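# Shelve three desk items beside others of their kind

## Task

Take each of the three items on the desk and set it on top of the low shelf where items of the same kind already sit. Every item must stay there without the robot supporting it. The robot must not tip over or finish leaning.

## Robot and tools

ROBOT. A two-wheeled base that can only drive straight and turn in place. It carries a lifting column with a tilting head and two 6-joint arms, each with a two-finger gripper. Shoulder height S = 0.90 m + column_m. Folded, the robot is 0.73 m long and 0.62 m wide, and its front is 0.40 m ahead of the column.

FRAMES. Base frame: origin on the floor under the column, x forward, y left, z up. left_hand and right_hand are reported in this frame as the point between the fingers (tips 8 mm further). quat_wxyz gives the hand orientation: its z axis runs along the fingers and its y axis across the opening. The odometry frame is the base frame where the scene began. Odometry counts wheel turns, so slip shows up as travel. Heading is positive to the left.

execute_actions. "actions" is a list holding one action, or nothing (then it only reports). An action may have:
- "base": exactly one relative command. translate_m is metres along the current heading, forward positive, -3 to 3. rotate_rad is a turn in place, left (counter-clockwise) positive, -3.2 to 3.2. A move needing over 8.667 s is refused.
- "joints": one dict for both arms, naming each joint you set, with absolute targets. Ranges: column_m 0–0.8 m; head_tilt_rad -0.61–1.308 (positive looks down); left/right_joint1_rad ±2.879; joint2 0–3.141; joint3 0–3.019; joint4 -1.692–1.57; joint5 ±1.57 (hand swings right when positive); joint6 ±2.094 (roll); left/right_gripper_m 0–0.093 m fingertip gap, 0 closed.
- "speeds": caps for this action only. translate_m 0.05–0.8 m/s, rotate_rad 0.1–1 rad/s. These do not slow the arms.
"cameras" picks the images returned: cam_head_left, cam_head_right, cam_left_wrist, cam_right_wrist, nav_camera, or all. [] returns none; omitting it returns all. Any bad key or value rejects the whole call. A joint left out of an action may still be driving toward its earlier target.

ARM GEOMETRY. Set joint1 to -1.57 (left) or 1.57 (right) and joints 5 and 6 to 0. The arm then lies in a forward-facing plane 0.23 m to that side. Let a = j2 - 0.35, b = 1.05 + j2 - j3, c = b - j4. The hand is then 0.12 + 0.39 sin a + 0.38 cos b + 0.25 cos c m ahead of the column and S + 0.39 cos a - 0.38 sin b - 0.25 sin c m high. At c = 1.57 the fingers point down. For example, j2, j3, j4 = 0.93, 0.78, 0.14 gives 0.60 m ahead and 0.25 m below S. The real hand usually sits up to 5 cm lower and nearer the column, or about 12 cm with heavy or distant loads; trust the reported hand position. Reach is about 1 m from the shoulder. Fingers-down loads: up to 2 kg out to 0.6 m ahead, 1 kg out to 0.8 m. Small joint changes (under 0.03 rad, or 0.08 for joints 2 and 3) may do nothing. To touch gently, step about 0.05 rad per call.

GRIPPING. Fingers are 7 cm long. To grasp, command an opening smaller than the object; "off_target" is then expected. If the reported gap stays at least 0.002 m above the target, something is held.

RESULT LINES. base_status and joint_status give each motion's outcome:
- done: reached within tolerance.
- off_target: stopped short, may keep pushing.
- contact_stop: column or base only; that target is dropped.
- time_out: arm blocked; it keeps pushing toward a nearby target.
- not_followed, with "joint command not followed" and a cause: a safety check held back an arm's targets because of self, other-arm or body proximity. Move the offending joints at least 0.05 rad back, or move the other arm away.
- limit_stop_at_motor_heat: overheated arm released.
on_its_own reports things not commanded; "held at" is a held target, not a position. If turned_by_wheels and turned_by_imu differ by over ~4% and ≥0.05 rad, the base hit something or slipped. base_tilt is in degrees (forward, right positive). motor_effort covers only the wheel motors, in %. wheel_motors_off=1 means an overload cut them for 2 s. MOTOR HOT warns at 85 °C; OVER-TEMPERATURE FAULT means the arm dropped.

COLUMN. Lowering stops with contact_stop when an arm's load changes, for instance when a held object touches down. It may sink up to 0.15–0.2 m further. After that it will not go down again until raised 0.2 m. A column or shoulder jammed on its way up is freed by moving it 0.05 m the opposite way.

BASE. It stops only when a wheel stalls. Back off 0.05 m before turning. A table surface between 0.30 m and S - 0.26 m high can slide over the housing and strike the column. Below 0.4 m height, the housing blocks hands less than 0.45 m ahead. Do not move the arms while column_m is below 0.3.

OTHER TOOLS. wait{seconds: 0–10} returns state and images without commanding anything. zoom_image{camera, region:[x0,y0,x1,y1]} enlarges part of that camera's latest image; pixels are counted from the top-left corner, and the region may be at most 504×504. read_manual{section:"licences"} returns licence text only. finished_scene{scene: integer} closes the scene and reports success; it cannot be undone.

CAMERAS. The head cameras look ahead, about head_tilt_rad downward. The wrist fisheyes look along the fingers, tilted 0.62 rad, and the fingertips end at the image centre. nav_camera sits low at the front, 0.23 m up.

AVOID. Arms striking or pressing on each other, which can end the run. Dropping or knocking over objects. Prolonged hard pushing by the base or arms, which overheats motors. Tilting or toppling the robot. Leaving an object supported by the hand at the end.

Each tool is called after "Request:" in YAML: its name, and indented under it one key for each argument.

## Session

Request:
execute_actions:
  actions: []

Scene clock: 0.00 s.
Joint torques (N m, as the arm reports them, + toward a larger angle): no reading
base_odometry: x=+0.000 y=+0.000 heading=+0.000 (m, m, rad; odometry frame)
turned_by_wheels: +0.000 (rad since the last result)
turned_by_imu: +0.000 (rad since the last result)
base_tilt: forward=-0.2 right=+0.7 (deg)
base_status: not commanded
joint_positions: column_m=+0.553 head_tilt_rad=+0.891 left_joint1_rad=-1.593 left_joint2_rad=+0.909 left_joint3_rad=+0.442 left_joint4_rad=-0.953 left_joint5_rad=-0.016 left_joint6_rad=-0.037 left_gripper_m=+0.094 right_joint1_rad=+1.576 right_joint2_rad=+0.867 right_joint3_rad=+0.377 right_joint4_rad=-0.989 right_joint5_rad=+0.003 right_joint6_rad=-0.091 right_gripper_m=+0.094
joint_status: not commanded
wheel_motors_off: 0
motor_effort: left_wheel=+2 right_wheel=+4 (%)
left_hand: x=+0.1588 y=+0.2223 z=+1.2461 quat_wxyz=(+0.433, +0.004, -0.901, -0.009) (m; base frame)
right_hand: x=+0.1277 y=-0.2249 z=+1.2654 quat_wxyz=(+0.459, +0.044, -0.887, -0.021) (m; base frame)
pictures: cam_head_left, cam_head_right, cam_left_wrist, cam_right_wrist, nav_camera
camera_calibration (this result's frames):
cam_head_left: T_world_to_cam=[[-0.084661, -0.991839, 0.0953334, -0.0870239], [-0.75679, 0.00176977, -0.653656, 1.03245], [0.648153, -0.127486, -0.750763, 1.05565], [0, 0, 0, 1]] pos_world=[0.0897579, 0.0464397, 1.4757]
cam_head_right: T_world_to_cam=[[-0.053254, -0.994976, 0.0847768, -0.164506], [-0.757911, -0.0150038, -0.652185, 1.02677], [0.650181, -0.0989848, -0.753304, 1.05541], [0, 0, 0, 1]] pos_world=[0.0832323, -0.0438043, 1.47863]
cam_left_wrist: T_world_to_cam=[[0.00393139, -0.99982, -0.0185464, 0.242132], [-0.0521419, -0.0187263, 0.998464, -1.22834], [-0.998632, -0.0029583, -0.0522061, 0.349445], [0, 0, 0, 1]] pos_world=[0.283967, 0.22012, 1.24919]
cam_right_wrist: T_world_to_cam=[[0.0584829, -0.994418, -0.0878211, -0.124815], [0.0333539, -0.0859762, 0.995739, -1.2872], [-0.997731, -0.0611629, 0.0281396, 0.198028], [0, 0, 0, 1]] pos_world=[0.247812, -0.222675, 1.26518]
Images, in order (width x height): cam_head_left 672x504, cam_head_right 672x504, cam_left_wrist 504x504, cam_right_wrist 504x504, nav_camera 672x504.

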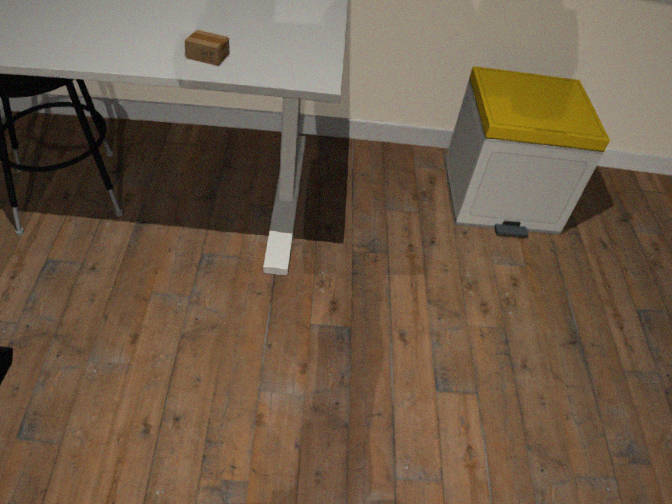

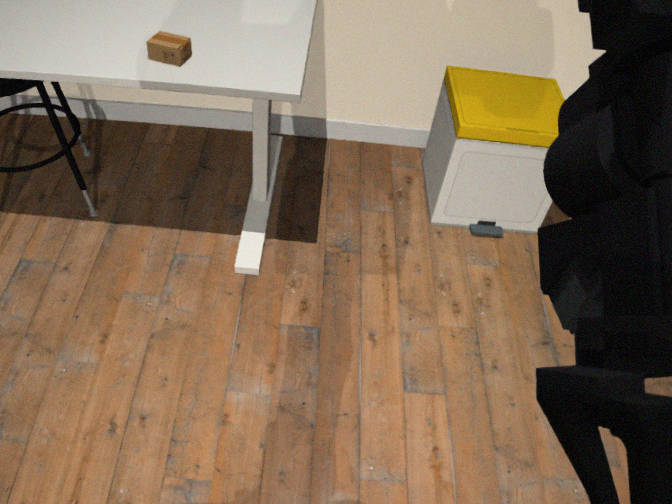

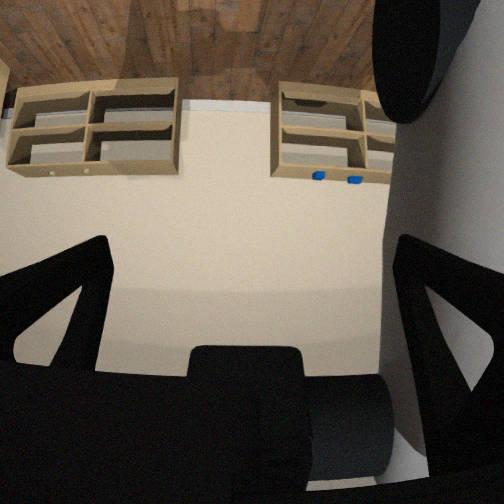

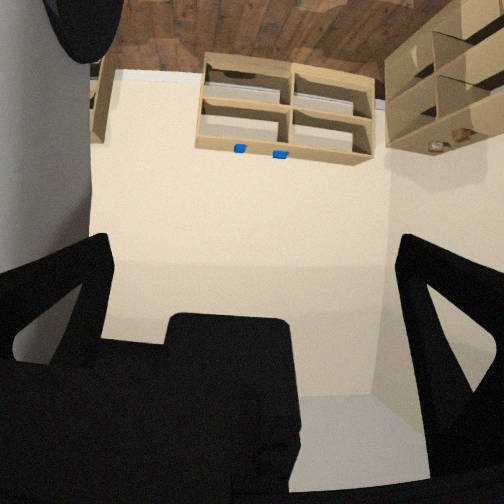

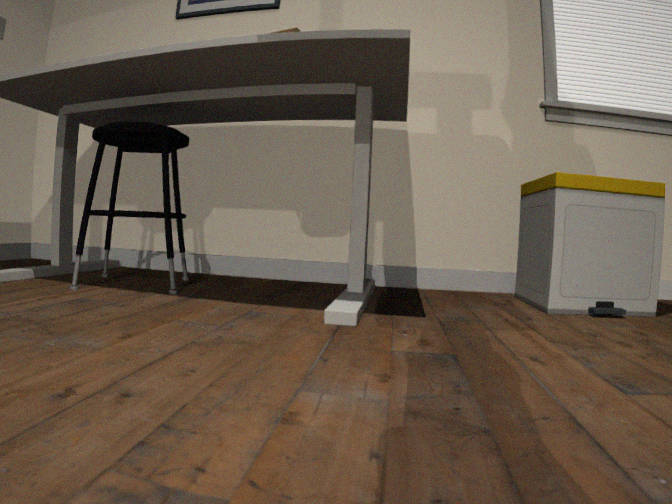

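Request:
execute_actions:
  actions:
    - {"base": {"rotate_rad": 0.5}, "joints": {"head_tilt_rad": 0.6, "column_m": 0.45, "left_joint5_rad": -1.2, "left_joint6_rad": -0.5}}

Scene clock: 6.47 s.
Joint torques (N m, as the arm reports them, + toward a larger angle): left_arm=[ 0.41 -8.24 -0.58 -0.64 -0.52 -0.31] | right_arm=[ 0.85 -7.88 -0.76 -1.28  0.05 -0.08]
base_odometry: x=+0.000 y=+0.000 heading=+0.499 (m, m, rad; odometry frame)
turned_by_wheels: +0.499 (rad since the last result)
turned_by_imu: +0.499 (rad since the last result)
base_tilt: forward=-0.3 right=+0.8 (deg)
base_status: done
joint_positions: column_m=+0.450 head_tilt_rad=+0.618 left_joint1_rad=-1.593 left_joint2_rad=+0.909 left_joint3_rad=+0.442 left_joint4_rad=-0.953 left_joint5_rad=-1.198 left_joint6_rad=-0.493 left_gripper_m=+0.094 right_joint1_rad=+1.576 right_joint2_rad=+0.867 right_joint3_rad=+0.378 right_joint4_rad=-0.989 right_joint5_rad=+0.003 right_joint6_rad=-0.091 right_gripper_m=+0.094
joint_status: all done
wheel_motors_off: 0
motor_effort: left_wheel=-4(33) right_wheel=+5(49) (%)
left_hand: x=+0.2459 y=+0.3799 z=+1.2081 quat_wxyz=(+0.219, -0.062, -0.787, -0.574) (m; base frame)
right_hand: x=+0.1279 y=-0.2249 z=+1.1623 quat_wxyz=(+0.459, +0.044, -0.887, -0.021) (m; base frame)
pictures: cam_head_left, cam_head_right, cam_left_wrist, cam_right_wrist, nav_camera
camera_calibration (this result's frames):
cam_head_left: T_world_to_cam=[[-0.107237, -0.991839, 0.0689644, -0.0382026], [-0.55243, 0.00176977, -0.833558, 1.2132], [0.826633, -0.127486, -0.548111, 0.678328], [0, 0, 0, 1]] pos_world=[0.105383, 0.0464397, 1.38571]
cam_head_right: T_world_to_cam=[[-0.074147, -0.994976, 0.0672705, -0.129584], [-0.553906, -0.0150038, -0.832444, 1.2082], [0.829271, -0.0989848, -0.550011, 0.676878], [0, 0, 0, 1]] pos_world=[0.0983082, -0.0438043, 1.38677]
cam_left_wrist: T_world_to_cam=[[-0.346643, -0.337868, -0.875034, 1.26815], [-0.567726, -0.667026, 0.482456, -0.186434], [-0.746676, 0.66402, 0.0394031, 0.00885974], [0, 0, 0, 1]] pos_world=[0.340367, 0.298228, 1.19927]
cam_right_wrist: T_world_to_cam=[[0.0585145, -0.994418, -0.0877999, -0.133912], [0.0329739, -0.0859773, 0.995751, -1.18447], [-0.997742, -0.061161, 0.0277589, 0.201574], [0, 0, 0, 1]] pos_world=[0.248011, -0.222674, 1.16209]
Images, in order (width x height): cam_head_left 672x504, cam_head_right 672x504, cam_left_wrist 504x504, cam_right_wrist 504x504, nav_camera 672x504.

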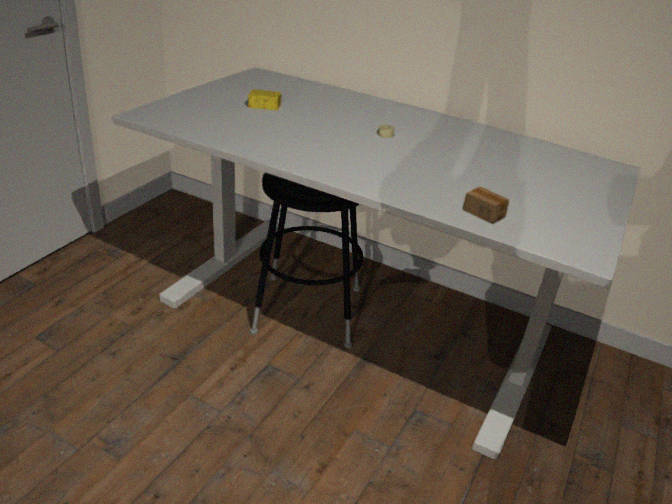

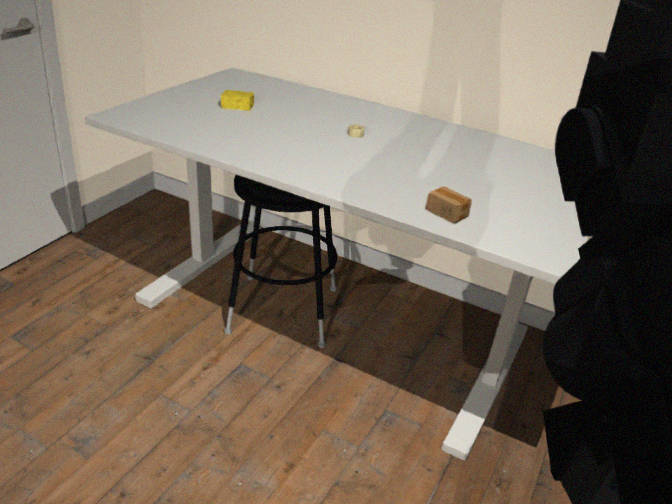

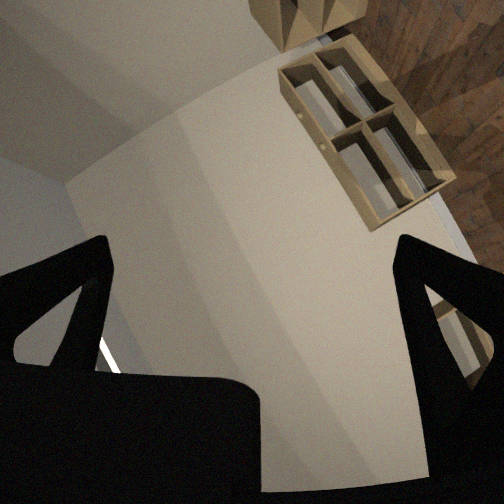

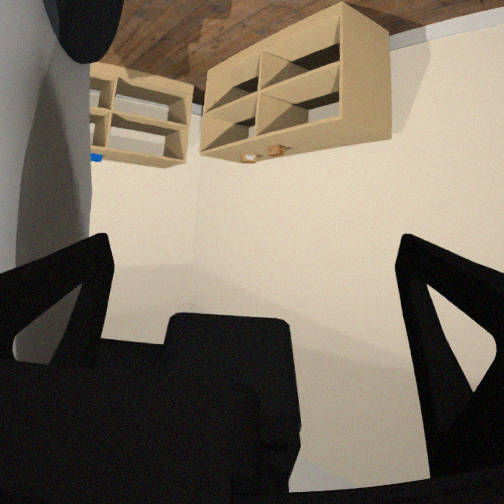

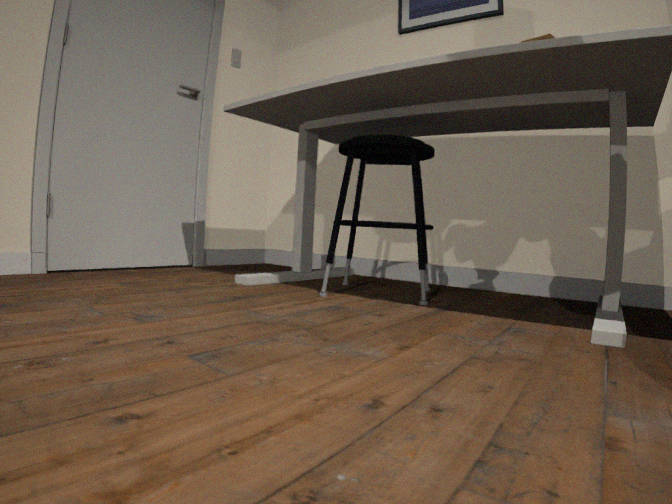

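Request:
zoom_image:
  camera: "cam_head_left"
  region: [440, 170, 540, 240]

Request:
zoom_image:
  camera: "cam_head_left"
  region: [230, 75, 410, 150]

Region (440, 170, 540, 240) of cam_head_left's 672x504 image, scaled by 5.040, with more detail than that image has; it fills the top 353 rows of this view, and the rest is white.

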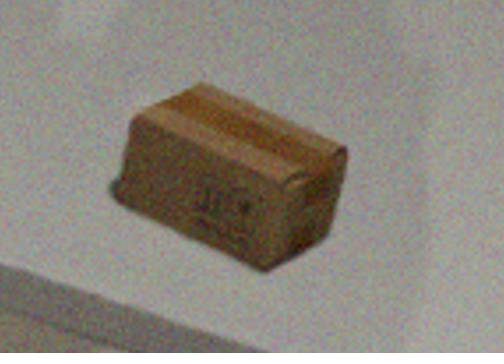

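Region (230, 75, 410, 150) of cam_head_left's 672x504 image, scaled by 2.800, with more detail than that image has; it fills the top 210 rows of this view, and the rest is white.

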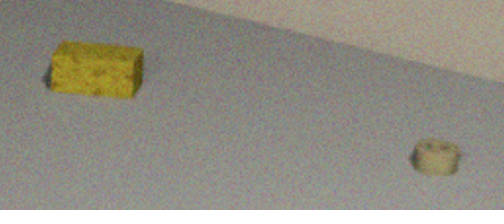

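Request:
execute_actions:
  actions:
    - {"base": {"translate_m": 0.72}, "joints": {"column_m": 0.40, "head_tilt_rad": 0.8, "right_joint1_rad": 1.57, "right_joint2_rad": 1.70, "right_joint3_rad": 1.845, "right_joint4_rad": -0.655, "right_joint5_rad": 0, "right_joint6_rad": -1.045}}
  cameras: ["cam_head_left"]

Request:
execute_actions:
  actions:
    - {"base": {"rotate_rad": -0.354}, "joints": {"column_m": 0.38}}
  cameras: ["cam_head_left", "cam_left_wrist", "cam_right_wrist"]

Scene clock: 129.50 s.
Joint torques (N m, as the arm reports them, + toward a larger angle): left_arm=[-0.12 -8.33 -0.65 -0.89 -0.46 -0.24] | right_arm=[ -0.2  -20.57   6.34   0.17  -0.13  -0.16]
base_odometry: x=+0.632 y=+0.345 heading=+0.499 (m, m, rad; odometry frame)
turned_by_wheels: +0.000 (rad since the last result)
turned_by_imu: +0.001 (rad since the last result)
base_tilt: forward=-0.3 right=+0.7 (deg)
base_status: done
joint_positions: column_m=+0.400 head_tilt_rad=+0.803 left_joint1_rad=-1.593 left_joint2_rad=+0.909 left_joint3_rad=+0.444 left_joint4_rad=-0.953 left_joint5_rad=-1.199 left_joint6_rad=-0.493 left_gripper_m=+0.094 right_joint1_rad=+1.576 right_joint2_rad=+1.690 right_joint3_rad=+1.841 right_joint4_rad=-0.656 right_joint5_rad=+0.002 right_joint6_rad=-1.032 right_gripper_m=+0.094
joint_status: all done
wheel_motors_off: 0
motor_effort: left_wheel=-1(45) right_wheel=+0(51) (%)
left_hand: x=+0.2468 y=+0.3800 z=+1.1581 quat_wxyz=(+0.219, -0.062, -0.787, -0.574) (m; base frame)
right_hand: x=+0.7418 y=-0.2217 z=+0.8445 quat_wxyz=(-0.009, +0.495, -0.869, +0.003) (m; base frame)
pictures: cam_head_left
camera_calibration (this result's frames):
cam_head_left: T_world_to_cam=[[-0.0927264, -0.991839, 0.0875085, -0.0611839], [-0.696294, 0.00176977, -0.717754, 1.01822], [0.711741, -0.127486, -0.690776, 0.854415], [0, 0, 0, 1]] pos_world=[0.0951853, 0.0464397, 1.32639]
Images, in order (width x height): cam_head_left 672x504.

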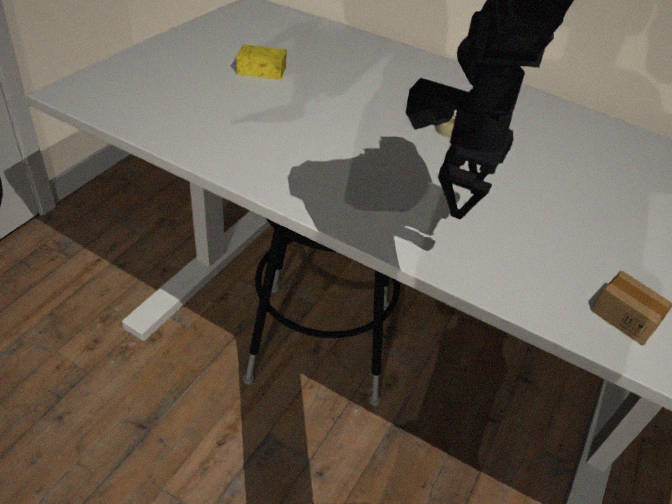

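Scene clock: 131.37 s.
Joint torques (N m, as the arm reports them, + toward a larger angle): left_arm=[ 0.25 -8.6  -0.76 -0.88 -0.49 -0.3 ] | right_arm=[  1.01 -20.49   6.36   0.08  -0.09  -0.17]
base_odometry: x=+0.632 y=+0.345 heading=+0.146 (m, m, rad; odometry frame)
turned_by_wheels: -0.352 (rad since the last result)
turned_by_imu: -0.351 (rad since the last result)
base_tilt: forward=-0.3 right=+0.7 (deg)
base_status: done
joint_positions: column_m=+0.380 head_tilt_rad=+0.803 left_joint1_rad=-1.593 left_joint2_rad=+0.909 left_joint3_rad=+0.444 left_joint4_rad=-0.953 left_joint5_rad=-1.199 left_joint6_rad=-0.493 left_gripper_m=+0.094 right_joint1_rad=+1.564 right_joint2_rad=+1.691 right_joint3_rad=+1.840 right_joint4_rad=-0.656 right_joint5_rad=+0.002 right_joint6_rad=-1.032 right_gripper_m=+0.094
joint_status: all done
wheel_motors_off: 0
motor_effort: left_wheel=+3(31) right_wheel=-5(53) (%)
left_hand: x=+0.2468 y=+0.3800 z=+1.1381 quat_wxyz=(+0.219, -0.062, -0.787, -0.574) (m; base frame)
right_hand: x=+0.7413 y=-0.2305 z=+0.8240 quat_wxyz=(-0.006, +0.492, -0.871, +0.008) (m; base frame)
pictures: cam_head_left, cam_left_wrist, cam_right_wrist
camera_calibration (this result's frames):
cam_head_left: T_world_to_cam=[[-0.0927264, -0.991839, 0.0875085, -0.0594319], [-0.696295, 0.00176977, -0.717754, 1.00385], [0.711741, -0.127486, -0.690776, 0.840585], [0, 0, 0, 1]] pos_world=[0.0951853, 0.0464397, 1.30637]
cam_left_wrist: T_world_to_cam=[[-0.345669, -0.336647, -0.875889, 1.20752], [-0.569252, -0.666816, 0.480945, -0.150083], [-0.745966, 0.664849, 0.0388611, 0.0123613], [0, 0, 0, 1]] pos_world=[0.34119, 0.298213, 1.12936]
cam_right_wrist: T_world_to_cam=[[0.861053, -0.508339, 0.013419, -0.771328], [-0.413361, -0.684318, 0.600701, -0.349876], [-0.296177, -0.522782, -0.799361, 0.877643], [0, 0, 0, 1]] pos_world=[0.779466, -0.172706, 0.922075]
Images, in order (width x height): cam_head_left 672x504, cam_left_wrist 504x504, cam_right_wrist 504x504.

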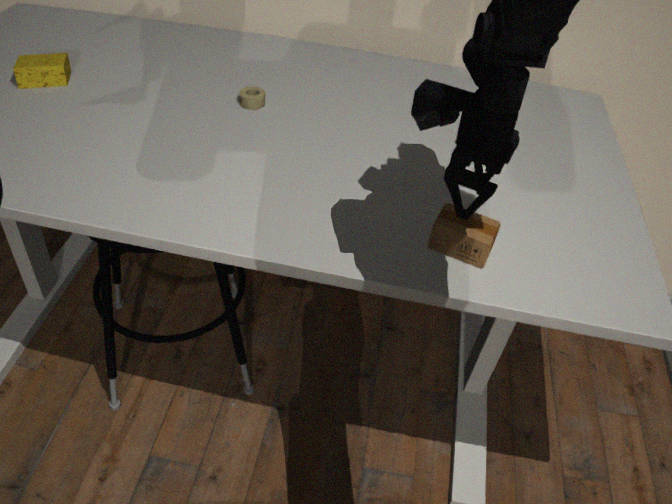

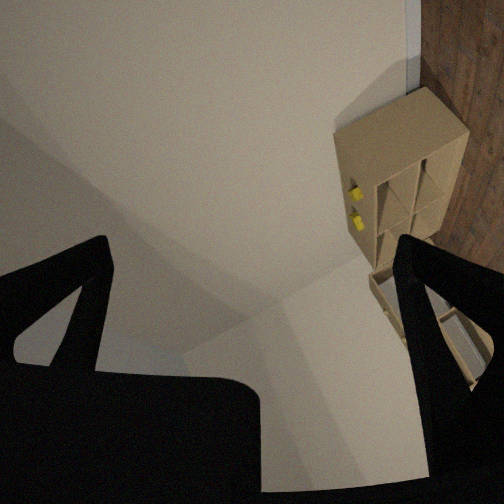

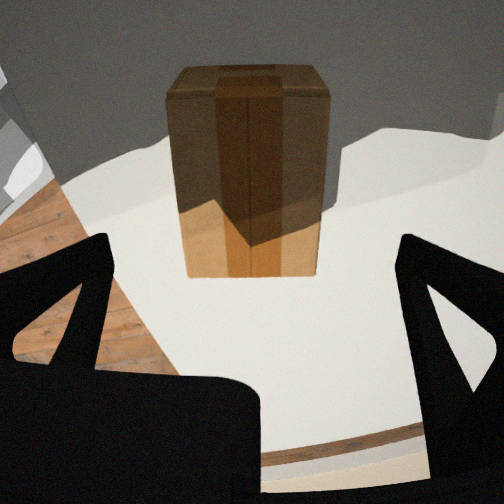

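Request:
execute_actions:
  actions: []

Scene clock: 157.47 s.
Joint torques (N m, as the arm reports them, + toward a larger angle): left_arm=[-0.36 -7.94 -0.7  -0.66 -0.45 -0.31] | right_arm=[  0.49 -20.37   6.19   0.24  -0.1   -0.2 ]
base_odometry: x=+0.632 y=+0.345 heading=+0.146 (m, m, rad; odometry frame)
turned_by_wheels: +0.000 (rad since the last result)
turned_by_imu: +0.001 (rad since the last result)
base_tilt: forward=-0.3 right=+0.8 (deg)
base_status: done
joint_positions: column_m=+0.380 head_tilt_rad=+0.803 left_joint1_rad=-1.593 left_joint2_rad=+0.909 left_joint3_rad=+0.444 left_joint4_rad=-0.953 left_joint5_rad=-1.199 left_joint6_rad=-0.493 left_gripper_m=+0.094 right_joint1_rad=+1.564 right_joint2_rad=+1.691 right_joint3_rad=+1.840 right_joint4_rad=-0.656 right_joint5_rad=+0.002 right_joint6_rad=-1.032 right_gripper_m=+0.094
joint_status: all done
wheel_motors_off: 0
motor_effort: left_wheel=+3(31) right_wheel=-4(53) (%)
left_hand: x=+0.2468 y=+0.3800 z=+1.1381 quat_wxyz=(+0.219, -0.062, -0.787, -0.574) (m; base frame)
right_hand: x=+0.7413 y=-0.2305 z=+0.8240 quat_wxyz=(-0.006, +0.492, -0.871, +0.008) (m; base frame)
pictures: cam_head_left, cam_head_right, cam_left_wrist, cam_right_wrist, nav_camera
camera_calibration (this result's frames):
cam_head_left: T_world_to_cam=[[-0.0927264, -0.991839, 0.0875085, -0.059432], [-0.696295, 0.00176977, -0.717754, 1.00385], [0.711741, -0.127486, -0.690776, 0.840585], [0, 0, 0, 1]] pos_world=[0.0951853, 0.0464397, 1.30637]
cam_head_right: T_world_to_cam=[[-0.0605119, -0.994976, 0.0797585, -0.142615], [-0.697541, -0.0150038, -0.716388, 0.998576], [0.713985, -0.0989848, -0.693129, 0.83964], [0, 0, 0, 1]] pos_world=[0.0884268, -0.0438043, 1.30872]
cam_left_wrist: T_world_to_cam=[[-0.345669, -0.336647, -0.875889, 1.20752], [-0.569252, -0.666816, 0.480945, -0.150083], [-0.745966, 0.664849, 0.0388611, 0.0123613], [0, 0, 0, 1]] pos_world=[0.34119, 0.298213, 1.12936]
cam_right_wrist: T_world_to_cam=[[0.861053, -0.508339, 0.013419, -0.771328], [-0.413361, -0.684318, 0.600701, -0.349876], [-0.296177, -0.522782, -0.799361, 0.877643], [0, 0, 0, 1]] pos_world=[0.779466, -0.172706, 0.922075]
Images, in order (width x height): cam_head_left 672x504, cam_head_right 672x504, cam_left_wrist 504x504, cam_right_wrist 504x504, nav_camera 672x504.

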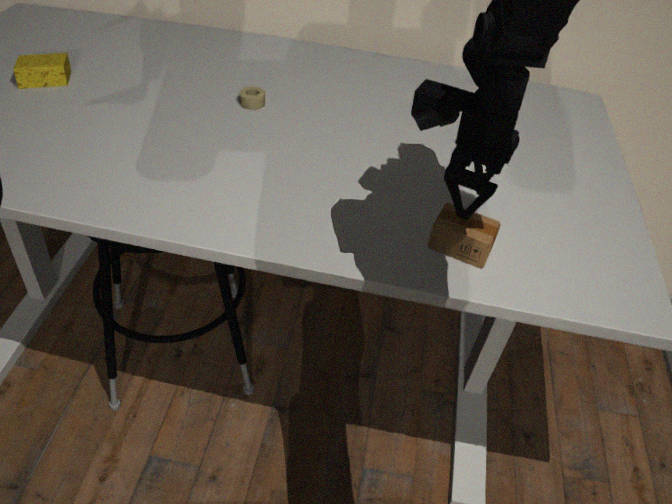

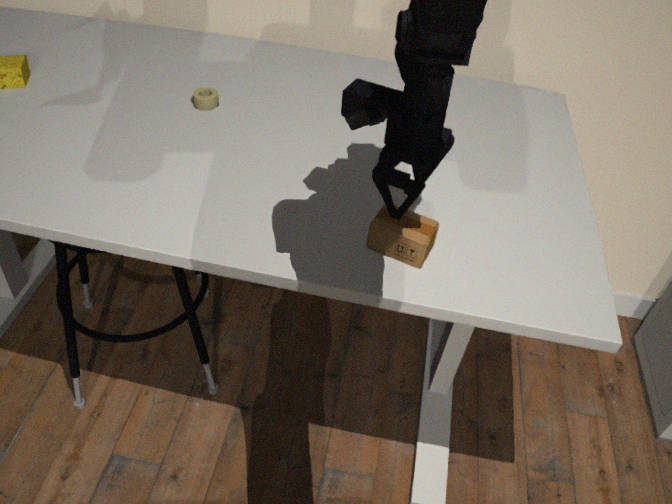

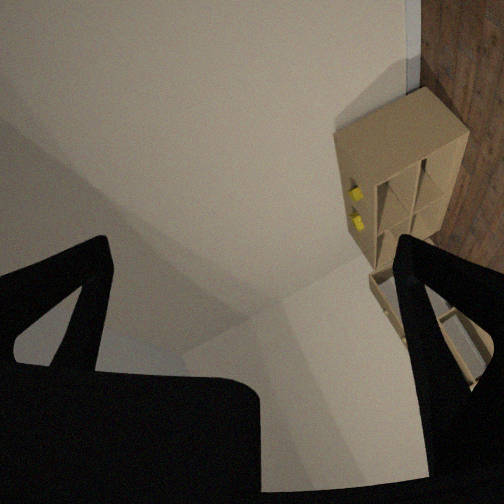

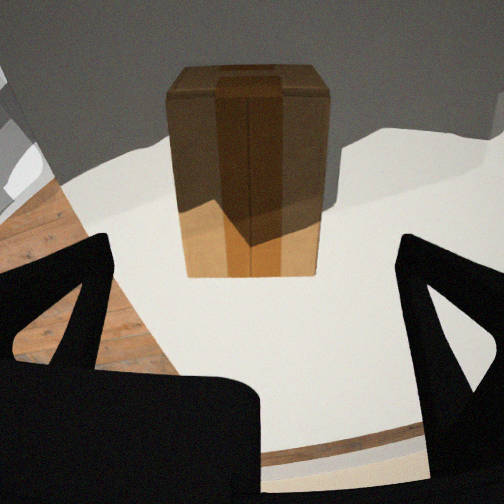

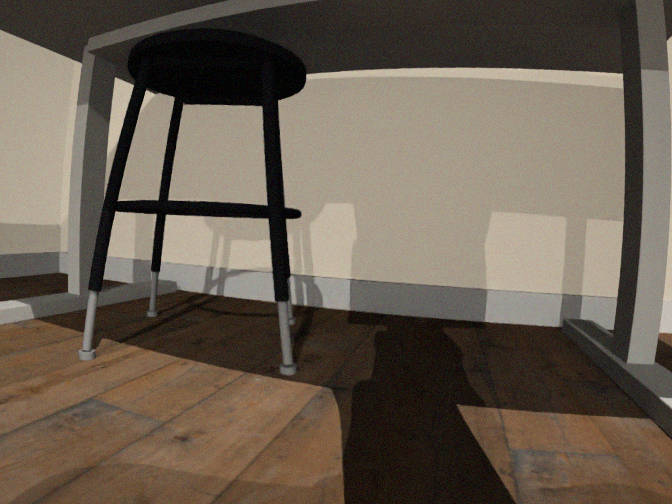

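Request:
execute_actions:
  actions:
    - {"joints":{"column_m":0.306,"left_joint5_rad":0,"left_joint6_rad":0}}
  cameras: ["cam_head_right","cam_right_wrist"]

Scene clock: 168.13 s.
Joint torques (N m, as the arm reports them, + toward a larger angle): left_arm=[-0.94 -7.45 -0.97 -1.23  0.12 -0.06] | right_arm=[  0.54 -19.54   6.23   0.22  -0.11  -0.19]
base_odometry: x=+0.632 y=+0.345 heading=+0.147 (m, m, rad; odometry frame)
turned_by_wheels: +0.000 (rad since the last result)
turned_by_imu: +0.002 (rad since the last result)
base_tilt: forward=-0.3 right=+0.7 (deg)
base_status: not commanded
joint_positions: column_m=+0.306 head_tilt_rad=+0.803 left_joint1_rad=-1.593 left_joint2_rad=+0.909 left_joint3_rad=+0.444 left_joint4_rad=-0.953 left_joint5_rad=-0.002 left_joint6_rad=-0.008 left_gripper_m=+0.094 right_joint1_rad=+1.564 right_joint2_rad=+1.691 right_joint3_rad=+1.840 right_joint4_rad=-0.656 right_joint5_rad=+0.002 right_joint6_rad=-1.032 right_gripper_m=+0.094
joint_status: all done
wheel_motors_off: 0
motor_effort: left_wheel=+6(7) right_wheel=-7(7) (%)
left_hand: x=+0.1596 y=+0.2199 z=+0.9988 quat_wxyz=(+0.433, -0.006, -0.902, +0.004) (m; base frame)
right_hand: x=+0.7413 y=-0.2305 z=+0.7500 quat_wxyz=(-0.006, +0.492, -0.871, +0.008) (m; base frame)
pictures: cam_head_right, cam_right_wrist
camera_calibration (this result's frames):
cam_head_right: T_world_to_cam=[[-0.0605119, -0.994976, 0.0797585, -0.136714], [-0.697541, -0.0150038, -0.716388, 0.945574], [0.713985, -0.0989848, -0.693129, 0.788359], [0, 0, 0, 1]] pos_world=[0.0884268, -0.0438043, 1.23474]
cam_right_wrist: T_world_to_cam=[[0.861053, -0.508339, 0.013419, -0.770335], [-0.413361, -0.684318, 0.600701, -0.305433], [-0.296177, -0.522782, -0.799361, 0.818502], [0, 0, 0, 1]] pos_world=[0.779466, -0.172706, 0.84809]
Images, in order (width x height): cam_head_right 672x504, cam_right_wrist 504x504.

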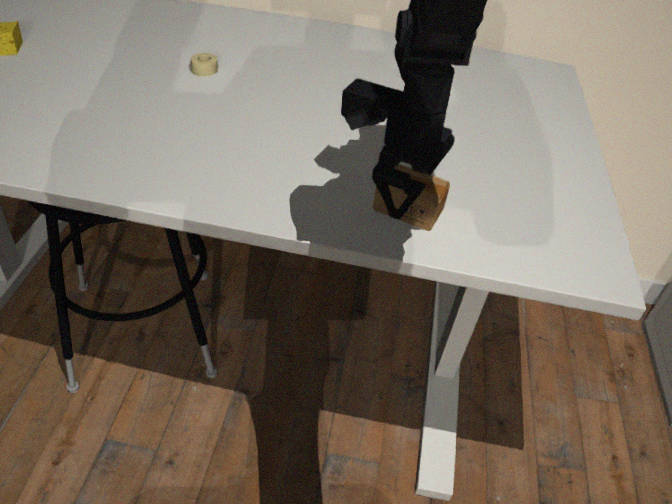

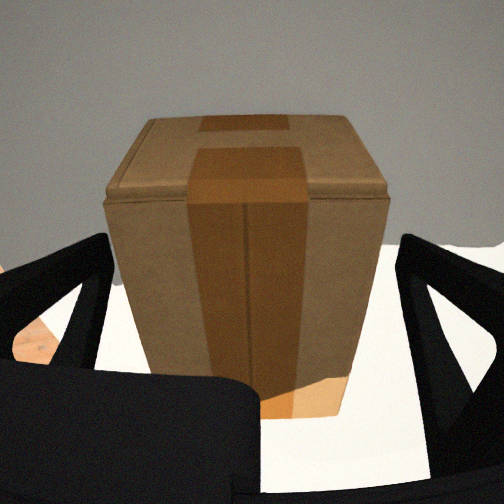

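Request:
execute_actions:
  actions:
    - {"joints":{"right_gripper_m":0.03}}
  cameras: ["cam_head_right","cam_right_wrist"]

Scene clock: 172.37 s.
Joint torques (N m, as the arm reports them, + toward a larger angle): left_arm=[-0.7  -7.76 -0.99 -1.29  0.11 -0.06] | right_arm=[  0.84 -20.     6.3    0.2   -0.06  -0.15]
base_odometry: x=+0.632 y=+0.345 heading=+0.147 (m, m, rad; odometry frame)
turned_by_wheels: +0.000 (rad since the last result)
turned_by_imu: +0.001 (rad since the last result)
base_tilt: forward=-0.5 right=+0.7 (deg)
base_status: not commanded
joint_positions: column_m=+0.306 head_tilt_rad=+0.803 left_joint1_rad=-1.593 left_joint2_rad=+0.909 left_joint3_rad=+0.444 left_joint4_rad=-0.953 left_joint5_rad=-0.002 left_joint6_rad=-0.008 left_gripper_m=+0.094 right_joint1_rad=+1.564 right_joint2_rad=+1.691 right_joint3_rad=+1.840 right_joint4_rad=-0.655 right_joint5_rad=+0.002 right_joint6_rad=-1.032 right_gripper_m=+0.059
joint_status: right_gripper_m off_target (ended at +0.059, target +0.030)
wheel_motors_off: 0
motor_effort: left_wheel=+6(7) right_wheel=-7(8) (%)
left_hand: x=+0.1596 y=+0.2199 z=+0.9988 quat_wxyz=(+0.433, -0.006, -0.902, +0.004) (m; base frame)
right_hand: x=+0.7414 y=-0.2305 z=+0.7500 quat_wxyz=(-0.006, +0.492, -0.871, +0.008) (m; base frame)
pictures: cam_head_right, cam_right_wrist
camera_calibration (this result's frames):
cam_head_right: T_world_to_cam=[[-0.0605119, -0.994976, 0.0797584, -0.136714], [-0.697541, -0.0150038, -0.716388, 0.945574], [0.713985, -0.0989848, -0.693128, 0.788359], [0, 0, 0, 1]] pos_world=[0.0884268, -0.0438043, 1.23474]
cam_right_wrist: T_world_to_cam=[[0.861052, -0.508336, 0.0135553, -0.770484], [-0.413585, -0.68455, 0.600283, -0.304924], [-0.295866, -0.522481, -0.799673, 0.818638], [0, 0, 0, 1]] pos_world=[0.779522, -0.172677, 0.848128]
Images, in order (width x height): cam_head_right 672x504, cam_right_wrist 504x504.

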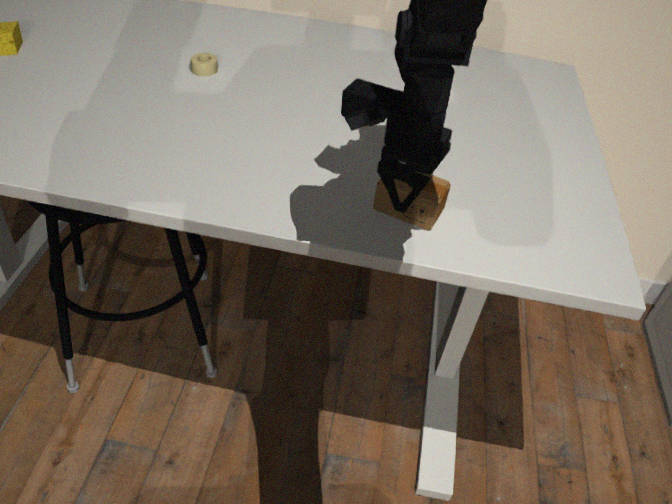

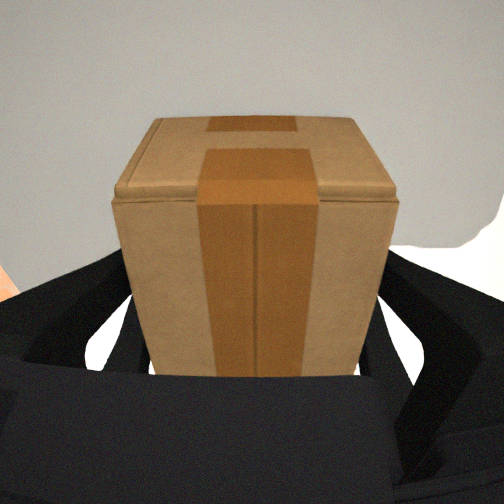

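Request:
execute_actions:
  actions:
    - {"base":{"rotate_rad":-2.43},"joints":{"column_m":0.345,"head_tilt_rad":0.45}}
  cameras: ["cam_head_left","cam_head_right","cam_right_wrist","nav_camera"]

Scene clock: 199.63 s.
Joint torques (N m, as the arm reports them, + toward a larger angle): left_arm=[-0.22 -7.89 -0.76 -1.09  0.1  -0.02] | right_arm=[  0.99 -20.15   6.27   0.11  -0.06  -0.2 ]
base_odometry: x=+0.632 y=+0.345 heading=-2.282 (m, m, rad; odometry frame)
turned_by_wheels: -2.429 (rad since the last result)
turned_by_imu: -2.431 (rad since the last result)
base_tilt: forward=-0.2 right=+0.6 (deg)
base_status: done
joint_positions: column_m=+0.345 head_tilt_rad=+0.468 left_joint1_rad=-1.593 left_joint2_rad=+0.909 left_joint3_rad=+0.444 left_joint4_rad=-0.953 left_joint5_rad=-0.002 left_joint6_rad=-0.008 left_gripper_m=+0.094 right_joint1_rad=+1.563 right_joint2_rad=+1.691 right_joint3_rad=+1.840 right_joint4_rad=-0.655 right_joint5_rad=+0.002 right_joint6_rad=-1.032 right_gripper_m=+0.059
joint_status: all done
wheel_motors_off: 0
motor_effort: left_wheel=+6(25) right_wheel=-6(35) (%)
left_hand: x=+0.1596 y=+0.2199 z=+1.0377 quat_wxyz=(+0.433, -0.006, -0.902, +0.004) (m; base frame)
right_hand: x=+0.7410 y=-0.2313 z=+0.7885 quat_wxyz=(-0.005, +0.492, -0.871, +0.008) (m; base frame)
pictures: cam_head_left, cam_head_right, cam_right_wrist, nav_camera
camera_calibration (this result's frames):
cam_head_left: T_world_to_cam=[[-0.116309, -0.991839, 0.0522309, -0.00822876], [-0.422178, 0.00176977, -0.906511, 1.21616], [0.899021, -0.127486, -0.418938, 0.445174], [0, 0, 0, 1]] pos_world=[0.112257, 0.0464397, 1.28939]
cam_head_right: T_world_to_cam=[[-0.0833356, -0.994976, 0.0554823, -0.106364], [-0.423804, -0.0150038, -0.90563, 1.21159], [0.901912, -0.0989848, -0.420424, 0.442961], [0, 0, 0, 1]] pos_world=[0.105103, -0.0438043, 1.28939]
cam_right_wrist: T_world_to_cam=[[0.860769, -0.508819, 0.0134011, -0.770878], [-0.413521, -0.683717, 0.601274, -0.32943], [-0.296777, -0.5231, -0.79893, 0.84886], [0, 0, 0, 1]] pos_world=[0.779244, -0.173436, 0.886588]
Images, in order (width x height): cam_head_left 672x504, cam_head_right 672x504, cam_right_wrist 504x504, nav_camera 672x504.

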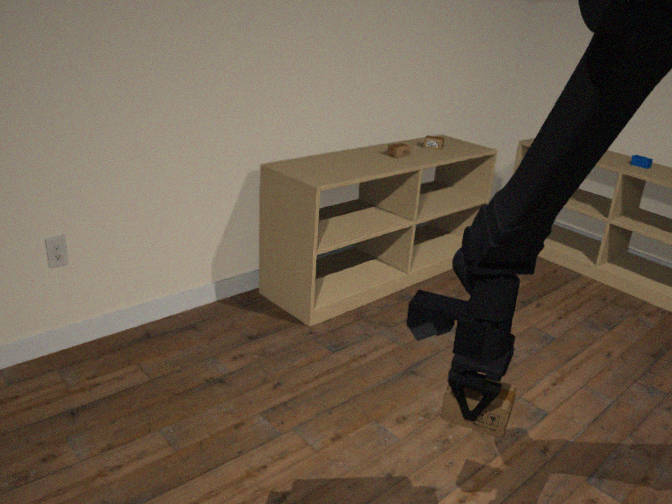

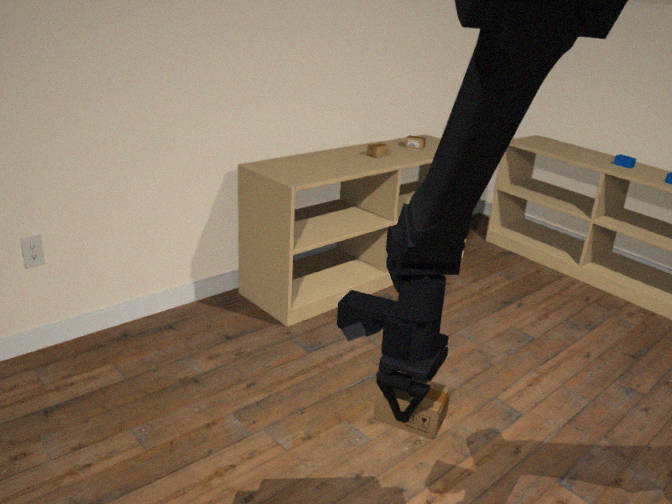

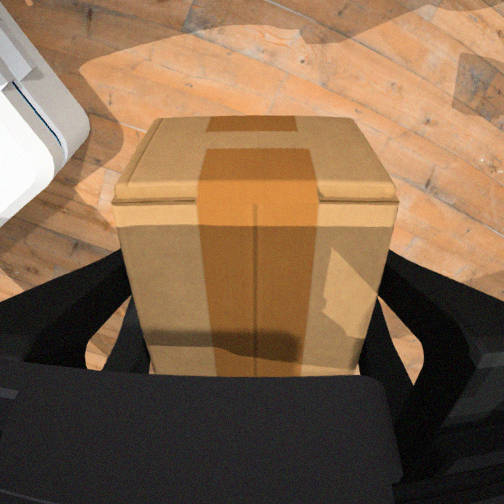

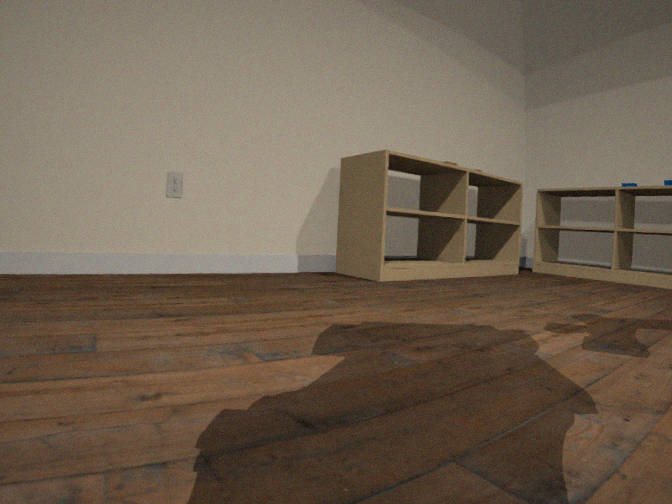

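Request:
execute_actions:
  actions:
    - {"base":{"translate_m":1.73},"joints":{"column_m":0.232,"head_tilt_rad":0.8,"right_joint6_rad":-0.6}}
  cameras: ["cam_head_left","cam_head_right","cam_right_wrist"]

Scene clock: 226.73 s.
Joint torques (N m, as the arm reports them, + toward a larger angle): left_arm=[-0.11 -7.45 -0.93 -1.34  0.05 -0.09] | right_arm=[  0.98 -20.42   6.74   0.07  -0.07   0.06]
base_odometry: x=-0.497 y=-0.965 heading=-2.283 (m, m, rad; odometry frame)
turned_by_wheels: -0.001 (rad since the last result)
turned_by_imu: -0.001 (rad since the last result)
base_tilt: forward=-0.2 right=+0.7 (deg)
base_status: done
joint_positions: column_m=+0.232 head_tilt_rad=+0.803 left_joint1_rad=-1.593 left_joint2_rad=+0.909 left_joint3_rad=+0.442 left_joint4_rad=-0.953 left_joint5_rad=-0.002 left_joint6_rad=-0.008 left_gripper_m=+0.094 right_joint1_rad=+1.564 right_joint2_rad=+1.694 right_joint3_rad=+1.835 right_joint4_rad=-0.655 right_joint5_rad=+0.002 right_joint6_rad=-0.614 right_gripper_m=+0.059
joint_status: all done
wheel_motors_off: 0
motor_effort: left_wheel=-2(46) right_wheel=+1(47) (%)
left_hand: x=+0.1588 y=+0.2199 z=+0.9250 quat_wxyz=(+0.433, -0.006, -0.901, +0.004) (m; base frame)
right_hand: x=+0.7370 y=-0.2310 z=+0.6728 quat_wxyz=(-0.003, +0.300, -0.954, +0.005) (m; base frame)
pictures: cam_head_left, cam_head_right, cam_right_wrist
camera_calibration (this result's frames):
cam_head_left: T_world_to_cam=[[-0.0927274, -0.991839, 0.0875075, -0.046481], [-0.696287, 0.00176977, -0.717762, 0.897644], [0.711749, -0.127486, -0.690768, 0.738352], [0, 0, 0, 1]] pos_world=[0.095186, 0.0464397, 1.15839]
cam_head_right: T_world_to_cam=[[-0.0605128, -0.994976, 0.0797578, -0.130811], [-0.697533, -0.0150038, -0.716395, 0.892572], [0.713993, -0.0989848, -0.693121, 0.73706], [0, 0, 0, 1]] pos_world=[0.0884274, -0.0438043, 1.16074]
cam_right_wrist: T_world_to_cam=[[0.579905, -0.814659, 0.00638515, -0.624734], [-0.653916, -0.460779, 0.600064, -0.0318029], [-0.485905, -0.352156, -0.799926, 0.934958], [0, 0, 0, 1]] pos_world=[0.795791, -0.194349, 0.77097]
Images, in order (width x height): cam_head_left 672x504, cam_head_right 672x504, cam_right_wrist 504x504.

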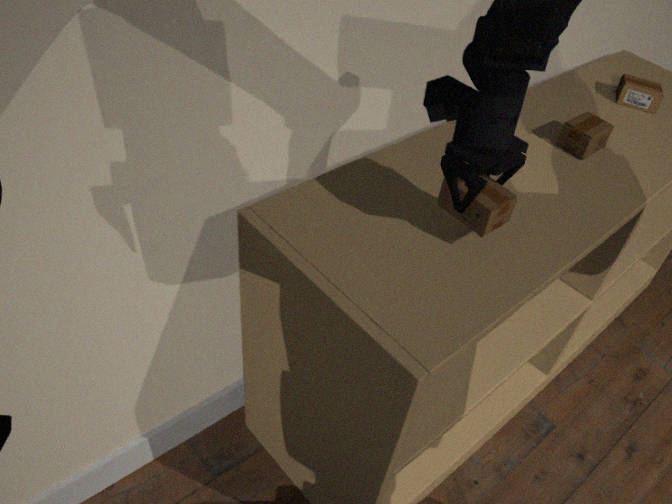

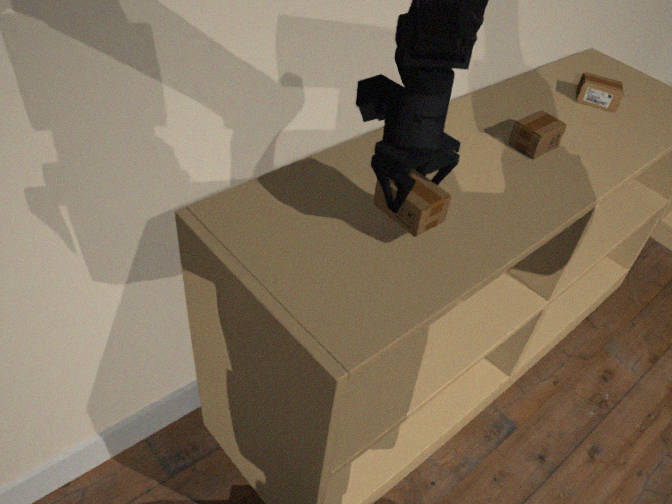

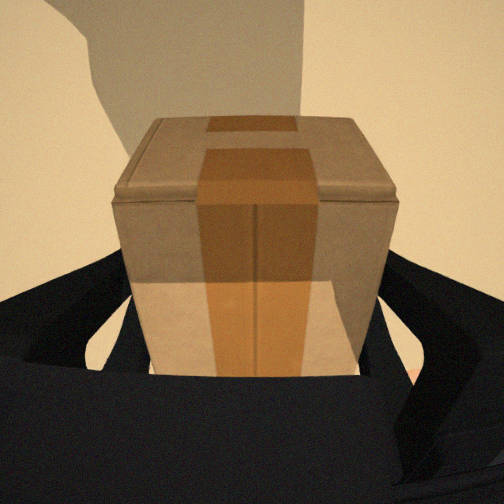

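Request:
execute_actions:
  actions:
    - {"joints":{"column_m":0.202}}
  cameras: ["cam_head_right","cam_right_wrist"]

Request:
zoom_image:
  camera: "cam_head_right"
  region: [320, 120, 500, 270]

Scene clock: 244.97 s.
Joint torques (N m, as the arm reports them, + toward a larger angle): left_arm=[ 0.09 -7.11 -0.89 -1.11  0.11 -0.07] | right_arm=[  0.73 -20.63   6.56   0.18  -0.05   0.06]
base_odometry: x=-0.497 y=-0.965 heading=-2.283 (m, m, rad; odometry frame)
turned_by_wheels: +0.000 (rad since the last result)
turned_by_imu: +0.001 (rad since the last result)
base_tilt: forward=-0.3 right=+0.7 (deg)
base_status: not commanded
joint_positions: column_m=+0.202 head_tilt_rad=+0.803 left_joint1_rad=-1.593 left_joint2_rad=+0.909 left_joint3_rad=+0.442 left_joint4_rad=-0.953 left_joint5_rad=-0.002 left_joint6_rad=-0.008 left_gripper_m=+0.094 right_joint1_rad=+1.564 right_joint2_rad=+1.694 right_joint3_rad=+1.835 right_joint4_rad=-0.655 right_joint5_rad=+0.002 right_joint6_rad=-0.614 right_gripper_m=+0.059
joint_status: all done
wheel_motors_off: 0
motor_effort: left_wheel=-1(2) right_wheel=+1(1) (%)
left_hand: x=+0.1588 y=+0.2199 z=+0.8950 quat_wxyz=(+0.433, -0.006, -0.901, +0.004) (m; base frame)
right_hand: x=+0.7370 y=-0.2310 z=+0.6428 quat_wxyz=(-0.003, +0.300, -0.954, +0.005) (m; base frame)
pictures: cam_head_right, cam_right_wrist
camera_calibration (this result's frames):
cam_head_right: T_world_to_cam=[[-0.0605128, -0.994976, 0.0797578, -0.128417], [-0.697533, -0.0150038, -0.716395, 0.871071], [0.713993, -0.0989848, -0.693121, 0.716257], [0, 0, 0, 1]] pos_world=[0.0884274, -0.0438043, 1.13073]
cam_right_wrist: T_world_to_cam=[[0.579905, -0.814659, 0.00638515, -0.624543], [-0.653916, -0.460779, 0.600064, -0.0137931], [-0.485905, -0.352156, -0.799926, 0.910949], [0, 0, 0, 1]] pos_world=[0.795791, -0.194349, 0.740957]
Images, in order (width x height): cam_head_right 672x504, cam_right_wrist 504x504.

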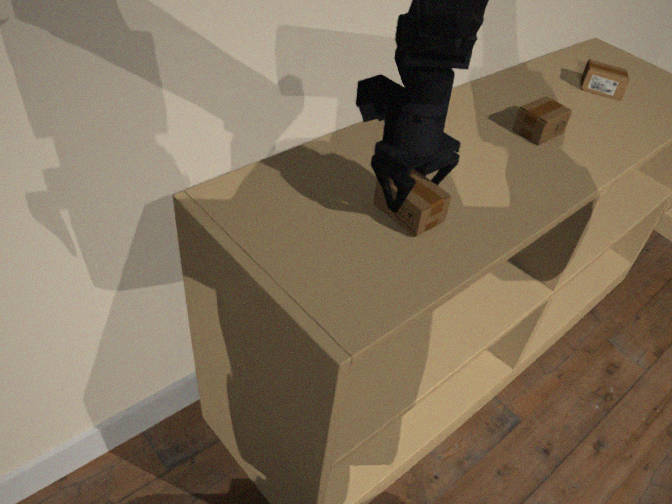

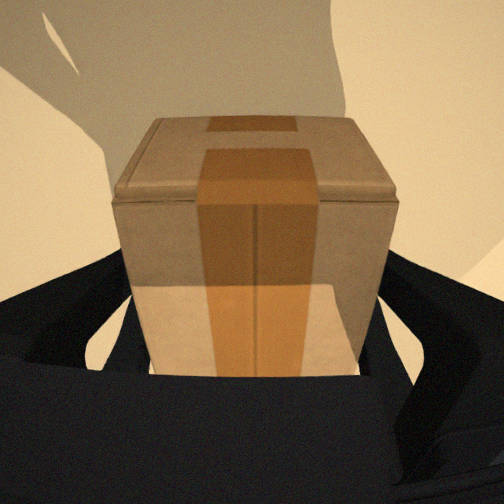

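Region (320, 120, 500, 270) of cam_head_right's 672x504 image, scaled by 2.800, with more detail than that image has.

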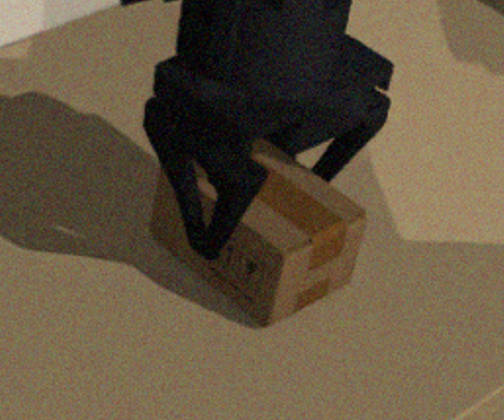

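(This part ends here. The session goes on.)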